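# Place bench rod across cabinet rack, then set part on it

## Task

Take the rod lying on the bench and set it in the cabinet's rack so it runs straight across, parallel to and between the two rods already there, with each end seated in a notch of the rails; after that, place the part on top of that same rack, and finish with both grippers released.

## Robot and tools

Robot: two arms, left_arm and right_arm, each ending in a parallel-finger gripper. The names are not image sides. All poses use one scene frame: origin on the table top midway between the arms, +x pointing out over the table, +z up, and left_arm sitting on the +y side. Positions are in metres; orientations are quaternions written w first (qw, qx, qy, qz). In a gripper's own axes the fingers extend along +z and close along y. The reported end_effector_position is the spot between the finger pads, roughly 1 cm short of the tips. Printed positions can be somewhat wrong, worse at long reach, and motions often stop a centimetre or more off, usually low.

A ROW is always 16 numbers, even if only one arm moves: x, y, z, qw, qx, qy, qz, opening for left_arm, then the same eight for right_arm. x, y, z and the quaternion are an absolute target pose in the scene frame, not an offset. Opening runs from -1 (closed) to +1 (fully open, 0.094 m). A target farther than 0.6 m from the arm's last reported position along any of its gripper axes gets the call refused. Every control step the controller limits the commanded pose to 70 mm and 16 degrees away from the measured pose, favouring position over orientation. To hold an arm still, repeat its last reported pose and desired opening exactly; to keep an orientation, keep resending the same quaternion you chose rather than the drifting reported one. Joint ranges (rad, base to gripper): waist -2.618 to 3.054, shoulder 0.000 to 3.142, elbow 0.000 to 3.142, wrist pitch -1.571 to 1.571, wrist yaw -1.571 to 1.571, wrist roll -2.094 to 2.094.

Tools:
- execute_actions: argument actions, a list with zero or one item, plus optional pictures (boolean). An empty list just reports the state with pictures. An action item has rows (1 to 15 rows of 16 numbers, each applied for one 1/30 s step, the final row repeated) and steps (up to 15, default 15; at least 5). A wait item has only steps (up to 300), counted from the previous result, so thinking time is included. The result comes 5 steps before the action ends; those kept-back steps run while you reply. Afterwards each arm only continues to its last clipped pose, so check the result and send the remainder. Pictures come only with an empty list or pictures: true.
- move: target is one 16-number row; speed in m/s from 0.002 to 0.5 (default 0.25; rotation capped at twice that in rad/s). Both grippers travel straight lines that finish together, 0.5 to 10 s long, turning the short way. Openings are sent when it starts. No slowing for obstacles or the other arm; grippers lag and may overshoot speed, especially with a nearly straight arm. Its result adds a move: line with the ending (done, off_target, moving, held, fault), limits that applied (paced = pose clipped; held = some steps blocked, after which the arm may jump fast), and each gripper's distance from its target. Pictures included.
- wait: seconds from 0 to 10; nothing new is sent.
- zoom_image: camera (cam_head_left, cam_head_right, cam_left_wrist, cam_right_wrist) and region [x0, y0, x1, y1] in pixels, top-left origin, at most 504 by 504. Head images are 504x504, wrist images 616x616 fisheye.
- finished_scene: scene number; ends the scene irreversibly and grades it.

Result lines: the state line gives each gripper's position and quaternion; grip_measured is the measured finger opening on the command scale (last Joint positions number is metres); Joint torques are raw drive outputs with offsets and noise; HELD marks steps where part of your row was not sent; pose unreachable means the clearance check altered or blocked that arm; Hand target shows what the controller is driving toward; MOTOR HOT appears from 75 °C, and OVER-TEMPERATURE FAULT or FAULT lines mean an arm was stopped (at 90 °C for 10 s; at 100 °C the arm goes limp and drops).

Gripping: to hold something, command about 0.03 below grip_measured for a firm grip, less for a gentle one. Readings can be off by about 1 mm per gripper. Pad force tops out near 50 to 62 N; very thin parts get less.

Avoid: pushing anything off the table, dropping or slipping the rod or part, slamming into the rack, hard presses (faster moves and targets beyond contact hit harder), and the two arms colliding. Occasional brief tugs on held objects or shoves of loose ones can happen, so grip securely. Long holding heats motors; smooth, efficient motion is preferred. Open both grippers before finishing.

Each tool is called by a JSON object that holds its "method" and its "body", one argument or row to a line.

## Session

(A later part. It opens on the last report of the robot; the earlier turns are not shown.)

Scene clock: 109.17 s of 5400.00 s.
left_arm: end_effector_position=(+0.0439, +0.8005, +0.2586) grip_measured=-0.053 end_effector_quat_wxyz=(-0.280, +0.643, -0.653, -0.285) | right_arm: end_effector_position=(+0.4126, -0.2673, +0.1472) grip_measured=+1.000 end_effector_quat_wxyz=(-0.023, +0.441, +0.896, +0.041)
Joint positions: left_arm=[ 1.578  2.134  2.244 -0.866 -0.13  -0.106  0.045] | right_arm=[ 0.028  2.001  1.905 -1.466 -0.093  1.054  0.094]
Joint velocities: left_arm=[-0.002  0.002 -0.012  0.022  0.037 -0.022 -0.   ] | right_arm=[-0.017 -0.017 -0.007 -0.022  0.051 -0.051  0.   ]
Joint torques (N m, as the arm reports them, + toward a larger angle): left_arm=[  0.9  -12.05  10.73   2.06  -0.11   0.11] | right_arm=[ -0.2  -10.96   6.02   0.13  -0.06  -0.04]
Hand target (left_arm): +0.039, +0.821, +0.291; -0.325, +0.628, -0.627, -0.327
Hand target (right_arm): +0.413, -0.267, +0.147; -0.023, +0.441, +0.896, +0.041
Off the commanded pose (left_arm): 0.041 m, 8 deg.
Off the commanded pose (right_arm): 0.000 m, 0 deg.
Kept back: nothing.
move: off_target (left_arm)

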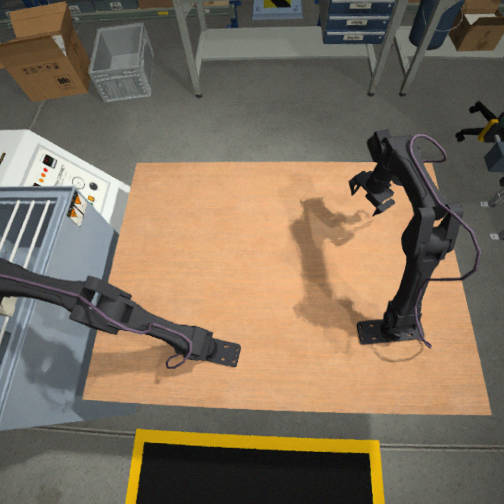

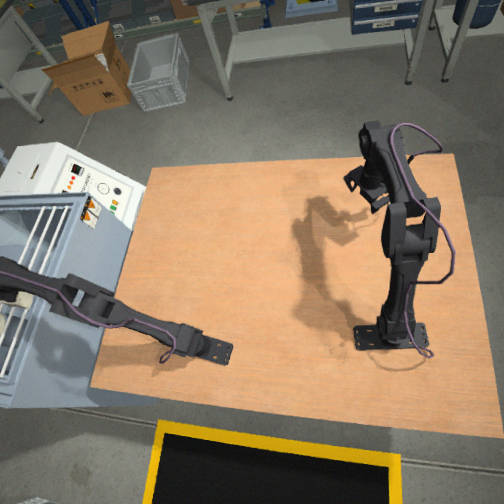

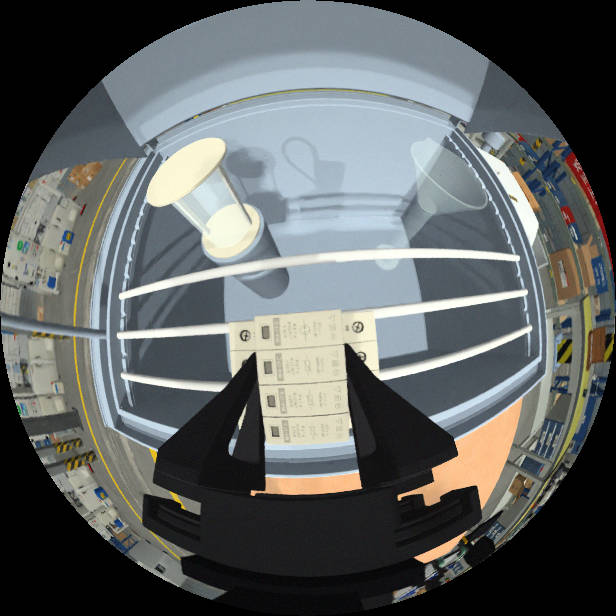

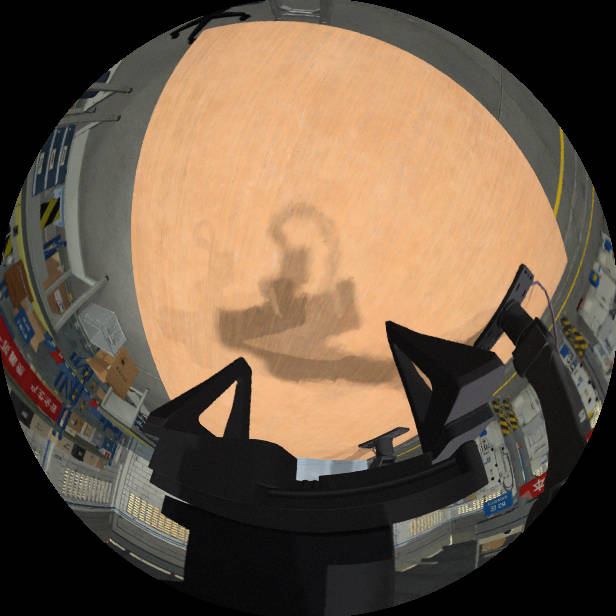

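{"method": "execute_actions", "body": {
  "actions": [
    {"rows":[[0.04,0.82,0.297,0.34,-0.62,0.62,0.34,-0.1,0.4126,-0.2673,0.1472,-0.023,0.441,0.896,0.041,1],[0.04,0.82,0.303,0.34,-0.62,0.62,0.34,-0.1,0.4126,-0.2673,0.1472,-0.023,0.441,0.896,0.041,1],[0.04,0.82,0.309,0.34,-0.62,0.62,0.34,-0.1,0.4126,-0.2673,0.1472,-0.023,0.441,0.896,0.041,1],[0.04,0.82,0.315,0.34,-0.62,0.62,0.34,-0.1,0.4126,-0.2673,0.1472,-0.023,0.441,0.896,0.041,1],[0.04,0.822,0.32,0.34,-0.62,0.62,0.34,-0.1,0.4126,-0.2673,0.1472,-0.023,0.441,0.896,0.041,1]],"steps":15}
  ]
}}

{"method": "execute_actions", "body": {
  "actions": [
    {"steps":20}
  ]
}}

Scene clock: 109.73 s of 5400.00 s.
left_arm: end_effector_position=(+0.0444, +0.8057, +0.2708) grip_measured=-0.053 end_effector_quat_wxyz=(-0.293, +0.638, -0.648, -0.296) | right_arm: end_effector_position=(+0.4126, -0.2673, +0.1472) grip_measured=+1.000 end_effector_quat_wxyz=(-0.023, +0.441, +0.896, +0.041)
Joint positions: left_arm=[ 1.578  2.139  2.274 -0.852 -0.132 -0.102  0.045] | right_arm=[ 0.028  2.001  1.905 -1.466 -0.093  1.054  0.094]
Joint velocities: left_arm=[-0.002  0.007  0.203  0.022 -0.051 -0.007 -0.001] | right_arm=[-0.007 -0.017  0.002 -0.007 -0.095  0.037  0.   ]
Joint torques (N m, as the arm reports them, + toward a larger angle): left_arm=[  0.65 -14.01  12.47   1.78  -0.15   0.09] | right_arm=[ -0.21 -11.18   5.89   0.1   -0.07  -0.04]
Steps of this call (steps 1 to 7: nothing new was sent; steps 8 to 17: the first 10 steps of this action). Readings (end_effector_position):
8: left_arm (+0.0438, +0.8012, +0.2588) | right_arm (+0.4126, -0.2673, +0.1472)
9: left_arm (+0.0437, +0.8011, +0.2595) | right_arm (+0.4126, -0.2673, +0.1472)
11: left_arm (+0.0437, +0.8014, +0.2598) | right_arm (+0.4126, -0.2673, +0.1472)
15: left_arm (+0.0442, +0.8043, +0.2660) | right_arm (+0.4126, -0.2673, +0.1472)
17: the state above

Scene clock: 110.40 s of 5400.00 s.
left_arm: end_effector_position=(+0.0449, +0.8082, +0.2728) grip_measured=-0.053 end_effector_quat_wxyz=(-0.295, +0.637, -0.648, -0.297) | right_arm: end_effector_position=(+0.4126, -0.2673, +0.1472) grip_measured=+1.000 end_effector_quat_wxyz=(-0.023, +0.441, +0.896, +0.041)
Joint positions: left_arm=[ 1.578  2.155  2.304 -0.864 -0.132 -0.1    0.045] | right_arm=[ 0.028  2.001  1.905 -1.466 -0.093  1.054  0.094]
Joint velocities: left_arm=[ 0.022 -0.012 -0.002 -0.051  0.022  0.051  0.001] | right_arm=[-0.002 -0.002 -0.007 -0.037 -0.022  0.007  0.   ]
Joint torques (N m, as the arm reports them, + toward a larger angle): left_arm=[  0.61 -14.37  12.35   1.79  -0.16   0.09] | right_arm=[ -0.02 -11.33   5.83   0.12  -0.09  -0.02]
Hand target (left_arm): +0.039, +0.817, +0.320; -0.339, +0.620, -0.620, -0.342
Hand target (right_arm): +0.413, -0.267, +0.147; -0.023, +0.441, +0.896, +0.041
Off the commanded pose (left_arm): 0.049 m, 8 deg.
Off the commanded pose (right_arm): 0.000 m, 0 deg.
Kept back: nothing.
Steps of this call (steps 1 to 5: the last 5 steps of your previous action; steps 6 to 20: nothing new was sent). Readings (end_effector_position):
1: left_arm (+0.0445, +0.8063, +0.2731) | right_arm (+0.4126, -0.2673, +0.1472)
2: left_arm (+0.0446, +0.8067, +0.2751) | right_arm (+0.4126, -0.2673, +0.1472)
4: left_arm (+0.0448, +0.8076, +0.2781) | right_arm (+0.4126, -0.2673, +0.1472)
8: left_arm (+0.0450, +0.8087, +0.2792) | right_arm (+0.4126, -0.2673, +0.1472)
20: the state above

{"method": "execute_actions", "body": {
  "actions": [
    {"rows":[[0.04,0.82,0.317,0.335,-0.623,0.623,0.335,-0.1,0.4126,-0.2673,0.1472,-0.023,0.441,0.896,0.041,1],[0.04,0.82,0.314,0.335,-0.623,0.623,0.335,-0.1,0.4126,-0.2673,0.1472,-0.023,0.441,0.896,0.041,1],[0.04,0.82,0.311,0.335,-0.623,0.623,0.335,-0.1,0.4126,-0.2673,0.1472,-0.023,0.441,0.896,0.041,1],[0.04,0.82,0.308,0.33,-0.625,0.625,0.33,-0.1,0.4126,-0.2673,0.1472,-0.023,0.441,0.896,0.041,1],[0.04,0.819,0.305,0.33,-0.625,0.625,0.33,-0.1,0.4126,-0.2673,0.1472,-0.023,0.441,0.896,0.041,1],[0.04,0.818,0.302,0.33,-0.625,0.625,0.33,-0.1,0.4126,-0.2673,0.1472,-0.023,0.441,0.896,0.041,1],[0.04,0.818,0.299,0.325,-0.628,0.628,0.325,-0.1,0.4126,-0.2673,0.1472,-0.023,0.441,0.896,0.041,1],[0.04,0.818,0.296,0.325,-0.628,0.628,0.325,-0.1,0.4126,-0.2673,0.1472,-0.023,0.441,0.896,0.041,1],[0.04,0.818,0.293,0.32,-0.63,0.63,0.32,-0.1,0.4126,-0.2673,0.1472,-0.023,0.441,0.896,0.041,1],[0.04,0.818,0.29,0.32,-0.63,0.63,0.32,-0.1,0.4126,-0.2673,0.1472,-0.023,0.441,0.896,0.041,1],[0.04,0.818,0.287,0.315,-0.633,0.633,0.315,-0.1,0.4126,-0.2673,0.1472,-0.023,0.441,0.896,0.041,1],[0.04,0.818,0.284,0.315,-0.633,0.633,0.315,-0.1,0.4126,-0.2673,0.1472,-0.023,0.441,0.896,0.041,1]],"steps":15}
  ]
}}

{"method": "wait", "body": {
  "seconds": 0.5
}}

{"method": "zoom_image", "body": {
  "camera": "cam_head_right",
  "region": [0,230,90,350]
}}

Scene clock: 111.23 s of 5400.00 s.
left_arm: end_effector_position=(+0.0445, +0.8063, +0.2620) grip_measured=-0.053 end_effector_quat_wxyz=(-0.284, +0.640, -0.652, -0.290) | right_arm: end_effector_position=(+0.4126, -0.2673, +0.1472) grip_measured=+1.000 end_effector_quat_wxyz=(-0.023, +0.441, +0.896, +0.041)
Joint positions: left_arm=[ 1.578  2.157  2.283 -0.868 -0.132 -0.1    0.045] | right_arm=[ 0.028  2.001  1.905 -1.466 -0.093  1.054  0.094]
Joint velocities: left_arm=[ 0.007 -0.002 -0.183  0.037  0.066 -0.051 -0.001] | right_arm=[-0.002  0.002 -0.007  0.037 -0.022 -0.051  0.   ]
Joint torques (N m, as the arm reports them, + toward a larger angle): left_arm=[  0.72 -14.21   9.3    1.83  -0.07   0.02] | right_arm=[ -0.19 -11.31   5.85   0.09  -0.08  -0.04]
Steps of this call (steps 1 to 15: nothing new was sent; steps 16 to 25: the first 10 steps of this action). Readings (end_effector_position):
16: left_arm (+0.0448, +0.8080, +0.2726) | right_arm (+0.4126, -0.2673, +0.1472)
17: left_arm (+0.0448, +0.8078, +0.2724) | right_arm (+0.4126, -0.2673, +0.1472)
19: left_arm (+0.0448, +0.8078, +0.2718) | right_arm (+0.4126, -0.2673, +0.1472)
23: left_arm (+0.0447, +0.8074, +0.2666) | right_arm (+0.4126, -0.2673, +0.1472)
25: the state above

Scene clock: 111.90 s of 5400.00 s.
left_arm: end_effector_position=(+0.0446, +0.8067, +0.2600) grip_measured=-0.053 end_effector_quat_wxyz=(-0.284, +0.641, -0.652, -0.289) | right_arm: end_effector_position=(+0.4126, -0.2673, +0.1472) grip_measured=+1.000 end_effector_quat_wxyz=(-0.023, +0.441, +0.896, +0.041)
Joint positions: left_arm=[ 1.578  2.159  2.28  -0.866 -0.131 -0.102  0.045] | right_arm=[ 0.028  2.001  1.905 -1.466 -0.093  1.054  0.094]
Joint velocities: left_arm=[-0.002 -0.017  0.007  0.051 -0.037 -0.066 -0.001] | right_arm=[-0.012  0.002 -0.007  0.095  0.007 -0.022  0.   ]
Joint torques (N m, as the arm reports them, + toward a larger angle): left_arm=[  0.76 -13.75   8.63   1.74  -0.06   0.02] | right_arm=[ -0.03 -11.14   5.93   0.13  -0.09  -0.02]
Hand target (left_arm): +0.040, +0.816, +0.284; -0.314, +0.633, -0.633, -0.315
Hand target (right_arm): +0.413, -0.267, +0.147; -0.023, +0.441, +0.896, +0.041
Off the commanded pose (left_arm): 0.027 m, 5 deg.
Off the commanded pose (right_arm): 0.000 m, 0 deg.
Kept back: nothing.
Steps of this call (steps 1 to 5: the last 5 steps of your previous action; steps 6 to 20: nothing new was sent). Readings (end_effector_position):
1: left_arm (+0.0445, +0.8062, +0.2600) | right_arm (+0.4126, -0.2673, +0.1472)
2: left_arm (+0.0445, +0.8066, +0.2604) | right_arm (+0.4126, -0.2673, +0.1472)
4: left_arm (+0.0446, +0.8067, +0.2601) | right_arm (+0.4126, -0.2673, +0.1472)
8: left_arm (+0.0446, +0.8067, +0.2600) | right_arm (+0.4126, -0.2673, +0.1472)
20: the state above

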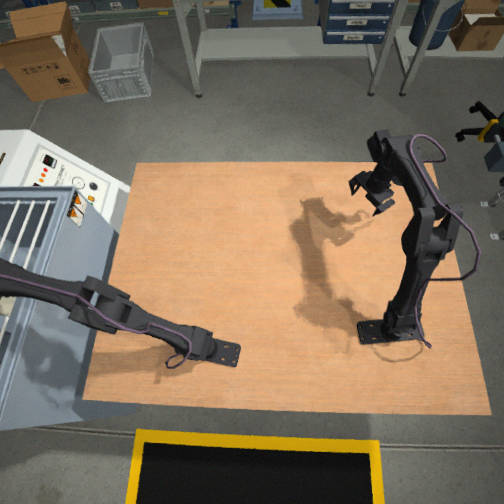

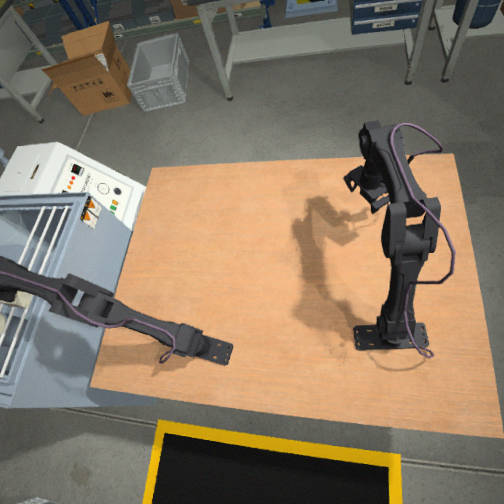

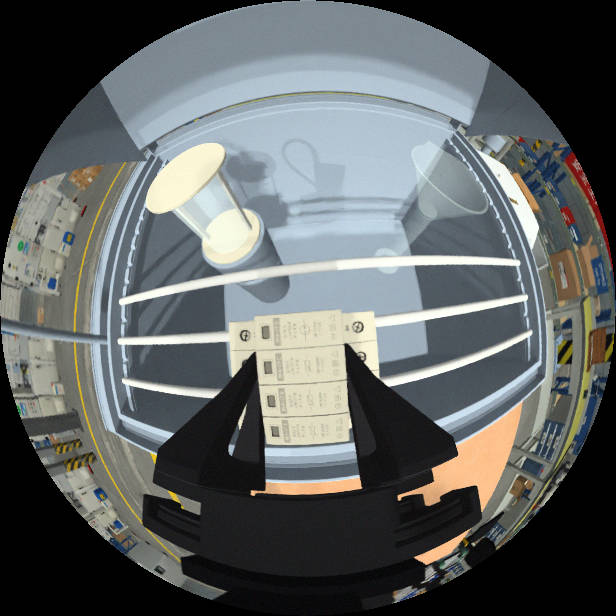

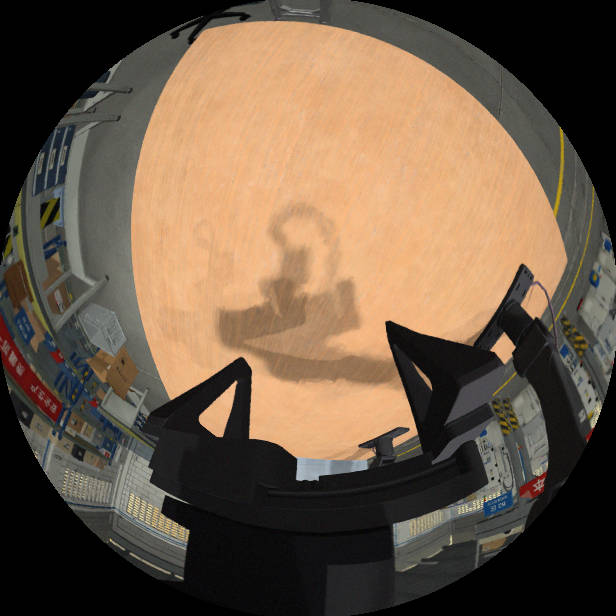

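Region (0, 230, 90, 350) of cam_head_right's 504x504 image, scaled by 4.200, with more detail than that image has; it fills the left 378 columns of this view, and the rest is white.

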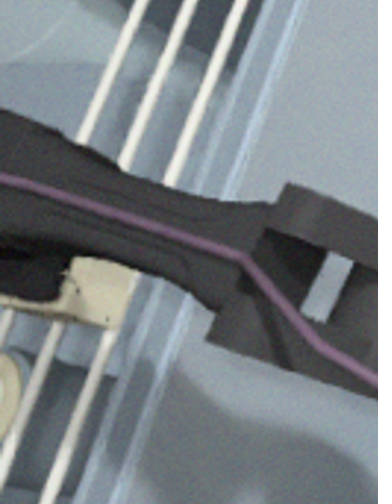

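Covers the near rod. Release.

{"method": "execute_actions", "body": {
  "actions": [
    {"rows":[[0.04,0.812,0.284,0.315,-0.633,0.633,0.315,0.3,0.4126,-0.2673,0.1472,-0.023,0.441,0.896,0.041,1]],"steps":15}
  ]
}}

{"method": "execute_actions", "body": {
  "actions": [
    {"rows":[[0.04,0.805,0.295,0.315,-0.633,0.633,0.315,0.3,0.4126,-0.2673,0.1472,-0.023,0.441,0.896,0.041,1],[0.04,0.80,0.305,0.315,-0.633,0.633,0.315,0.3,0.4126,-0.2673,0.1472,-0.023,0.441,0.896,0.041,1],[0.04,0.795,0.315,0.315,-0.633,0.633,0.315,0.3,0.4126,-0.2673,0.1472,-0.023,0.441,0.896,0.041,1],[0.04,0.79,0.325,0.315,-0.633,0.633,0.315,0.3,0.4126,-0.2673,0.1472,-0.023,0.441,0.896,0.041,1],[0.04,0.78,0.335,0.315,-0.633,0.633,0.315,0.3,0.4126,-0.2673,0.1472,-0.023,0.441,0.896,0.041,1],[0.04,0.77,0.35,0.315,-0.633,0.633,0.315,0.3,0.4126,-0.2673,0.1472,-0.023,0.441,0.896,0.041,1]],"steps":15}
  ]
}}

{"method": "wait", "body": {
  "seconds": 0.4
}}

Scene clock: 112.63 s of 5400.00 s.
left_arm: end_effector_position=(+0.0453, +0.8110, +0.2678) grip_measured=+0.298 end_effector_quat_wxyz=(-0.301, +0.636, -0.644, -0.301) | right_arm: end_effector_position=(+0.4126, -0.2673, +0.1472) grip_measured=+1.000 end_effector_quat_wxyz=(-0.023, +0.441, +0.896, +0.041)
Joint positions: left_arm=[ 1.578  2.139  2.246 -0.806 -0.131 -0.102  0.061] | right_arm=[ 0.028  2.001  1.905 -1.466 -0.093  1.054  0.094]
Joint velocities: left_arm=[-0.017  0.002 -0.022  0.051 -0.081 -0.051 -0.001] | right_arm=[-0.002  0.002  0.002 -0.007 -0.022 -0.081  0.   ]
Joint torques (N m, as the arm reports them, + toward a larger angle): left_arm=[  0.64 -14.4    7.4    1.4   -0.07   0.01] | right_arm=[  0.08 -11.31   5.89   0.15  -0.11  -0.03]
Steps of this call (steps 1 to 12: nothing new was sent; steps 13 to 22: the first 10 steps of this action). Readings (end_effector_position):
13: left_arm (+0.0446, +0.8071, +0.2594) | right_arm (+0.4126, -0.2673, +0.1472)
14: left_arm (+0.0446, +0.8074, +0.2601) | right_arm (+0.4126, -0.2673, +0.1472)
16: left_arm (+0.0447, +0.8078, +0.2616) | right_arm (+0.4126, -0.2673, +0.1472)
20: left_arm (+0.0451, +0.8101, +0.2663) | right_arm (+0.4126, -0.2673, +0.1472)
22: the state above

Scene clock: 113.13 s of 5400.00 s.
left_arm: end_effector_position=(+0.0399, +0.7856, +0.3304) grip_measured=+0.298 end_effector_quat_wxyz=(-0.318, +0.630, -0.634, -0.316) | right_arm: end_effector_position=(+0.4126, -0.2673, +0.1472) grip_measured=+1.000 end_effector_quat_wxyz=(-0.023, +0.441, +0.896, +0.041)
Joint positions: left_arm=[ 1.578  2.084  2.389 -0.952 -0.136 -0.102  0.061] | right_arm=[ 0.028  2.001  1.905 -1.466 -0.093  1.054  0.094]
Joint velocities: left_arm=[ 0.002 -0.256  0.608 -0.256 -0.066 -0.051  0.   ] | right_arm=[ 0.002  0.002 -0.027 -0.007  0.095  0.037  0.   ]
Joint torques (N m, as the arm reports them, + toward a larger angle): left_arm=[ -0.64 -12.07   8.71   1.07  -0.12  -0.1 ] | right_arm=[ -0.4  -11.25   5.97   0.1   -0.11   0.02]
Off your previous action's commanded pose (left_arm): 0.016 m, 2 deg at its last step (step 5 of this call).
Off your previous action's commanded pose (right_arm): 0.000 m, 0 deg at its last step (step 5 of this call).
Steps of this call (steps 1 to 5: the last 5 steps of your previous action; steps 6 to 15: the first 10 steps of this action). Readings (end_effector_position):
6: left_arm (+0.0454, +0.8118, +0.2696) | right_arm (+0.4126, -0.2673, +0.1472)
7: left_arm (+0.0453, +0.8108, +0.2703) | right_arm (+0.4126, -0.2673, +0.1472)
9: left_arm (+0.0446, +0.8071, +0.2750) | right_arm (+0.4126, -0.2673, +0.1472)
13: left_arm (+0.0415, +0.7923, +0.3069) | right_arm (+0.4126, -0.2673, +0.1472)
15: the state above

Scene clock: 113.70 s of 5400.00 s.
left_arm: end_effector_position=(+0.0364, +0.7713, +0.3515) grip_measured=+0.298 end_effector_quat_wxyz=(-0.320, +0.630, -0.632, -0.320) | right_arm: end_effector_position=(+0.4126, -0.2673, +0.1472) grip_measured=+1.000 end_effector_quat_wxyz=(-0.023, +0.441, +0.896, +0.041)
Joint positions: left_arm=[ 1.578  2.066  2.453 -1.027 -0.141 -0.102  0.061] | right_arm=[ 0.028  2.001  1.905 -1.466 -0.093  1.054  0.094]
Joint velocities: left_arm=[ 0.002  0.002  0.007 -0.11   0.007 -0.051  0.001] | right_arm=[-0.022 -0.002 -0.017 -0.037  0.022 -0.066  0.   ]
Joint torques (N m, as the arm reports them, + toward a larger angle): left_arm=[ -0.71 -10.39   8.54   1.19  -0.1   -0.08] | right_arm=[  0.02 -11.21   5.88   0.16  -0.1    0.01]
Hand target (left_arm): +0.040, +0.769, +0.350; -0.316, +0.632, -0.633, -0.316
Hand target (right_arm): +0.413, -0.267, +0.147; -0.023, +0.441, +0.896, +0.041
Off the commanded pose (left_arm): 0.004 m, 1 deg.
Off the commanded pose (right_arm): 0.000 m, 0 deg.
Kept back: nothing.
Steps of this call (steps 1 to 5: the last 5 steps of your previous action; steps 6 to 17: nothing new was sent). Readings (end_effector_position):
1: left_arm (+0.0392, +0.7830, +0.3411) | right_arm (+0.4126, -0.2673, +0.1472)
2: left_arm (+0.0386, +0.7808, +0.3497) | right_arm (+0.4126, -0.2673, +0.1472)
4: left_arm (+0.0377, +0.7780, +0.3599) | right_arm (+0.4126, -0.2673, +0.1472)
8: left_arm (+0.0370, +0.7746, +0.3572) | right_arm (+0.4126, -0.2673, +0.1472)
17: the state above

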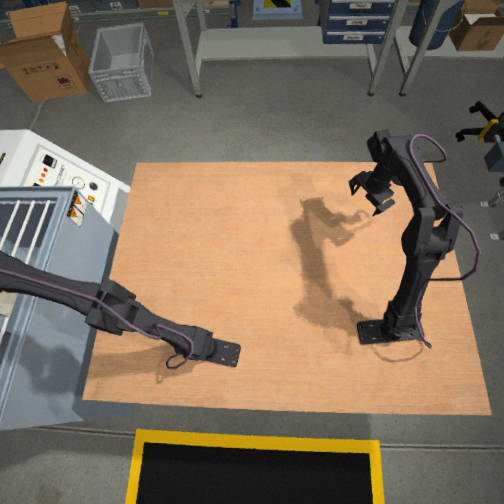

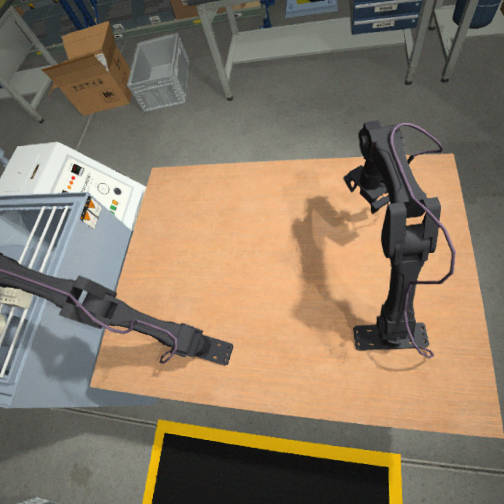

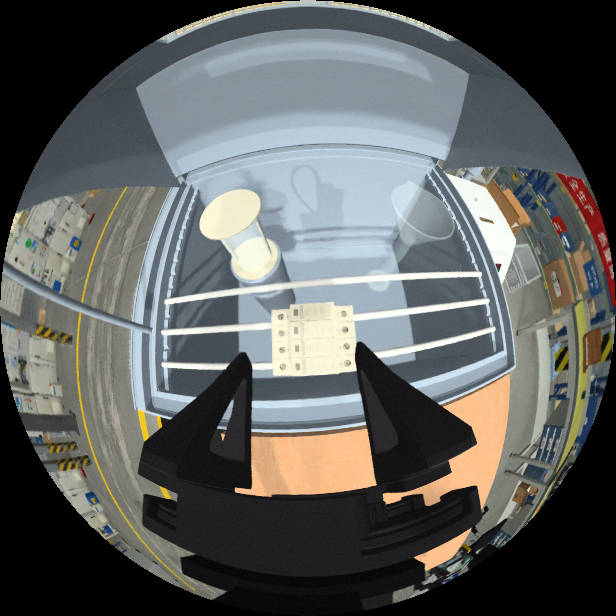

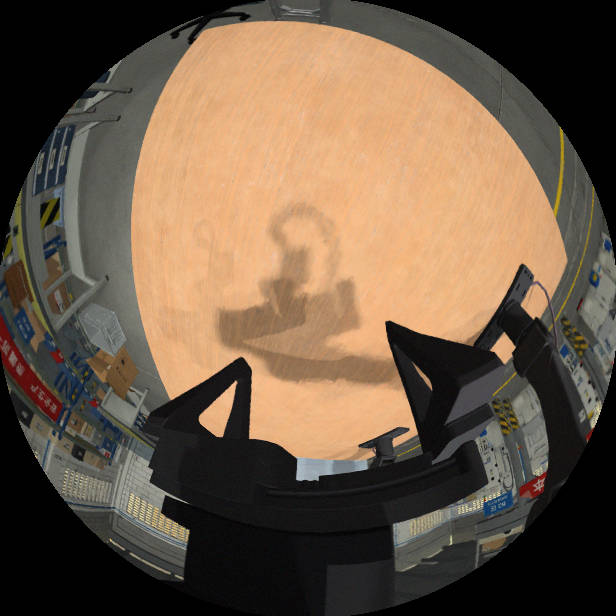

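{"method": "finished_scene", "body": {
  "scene": 1
}}

The scene is finished: the task was done.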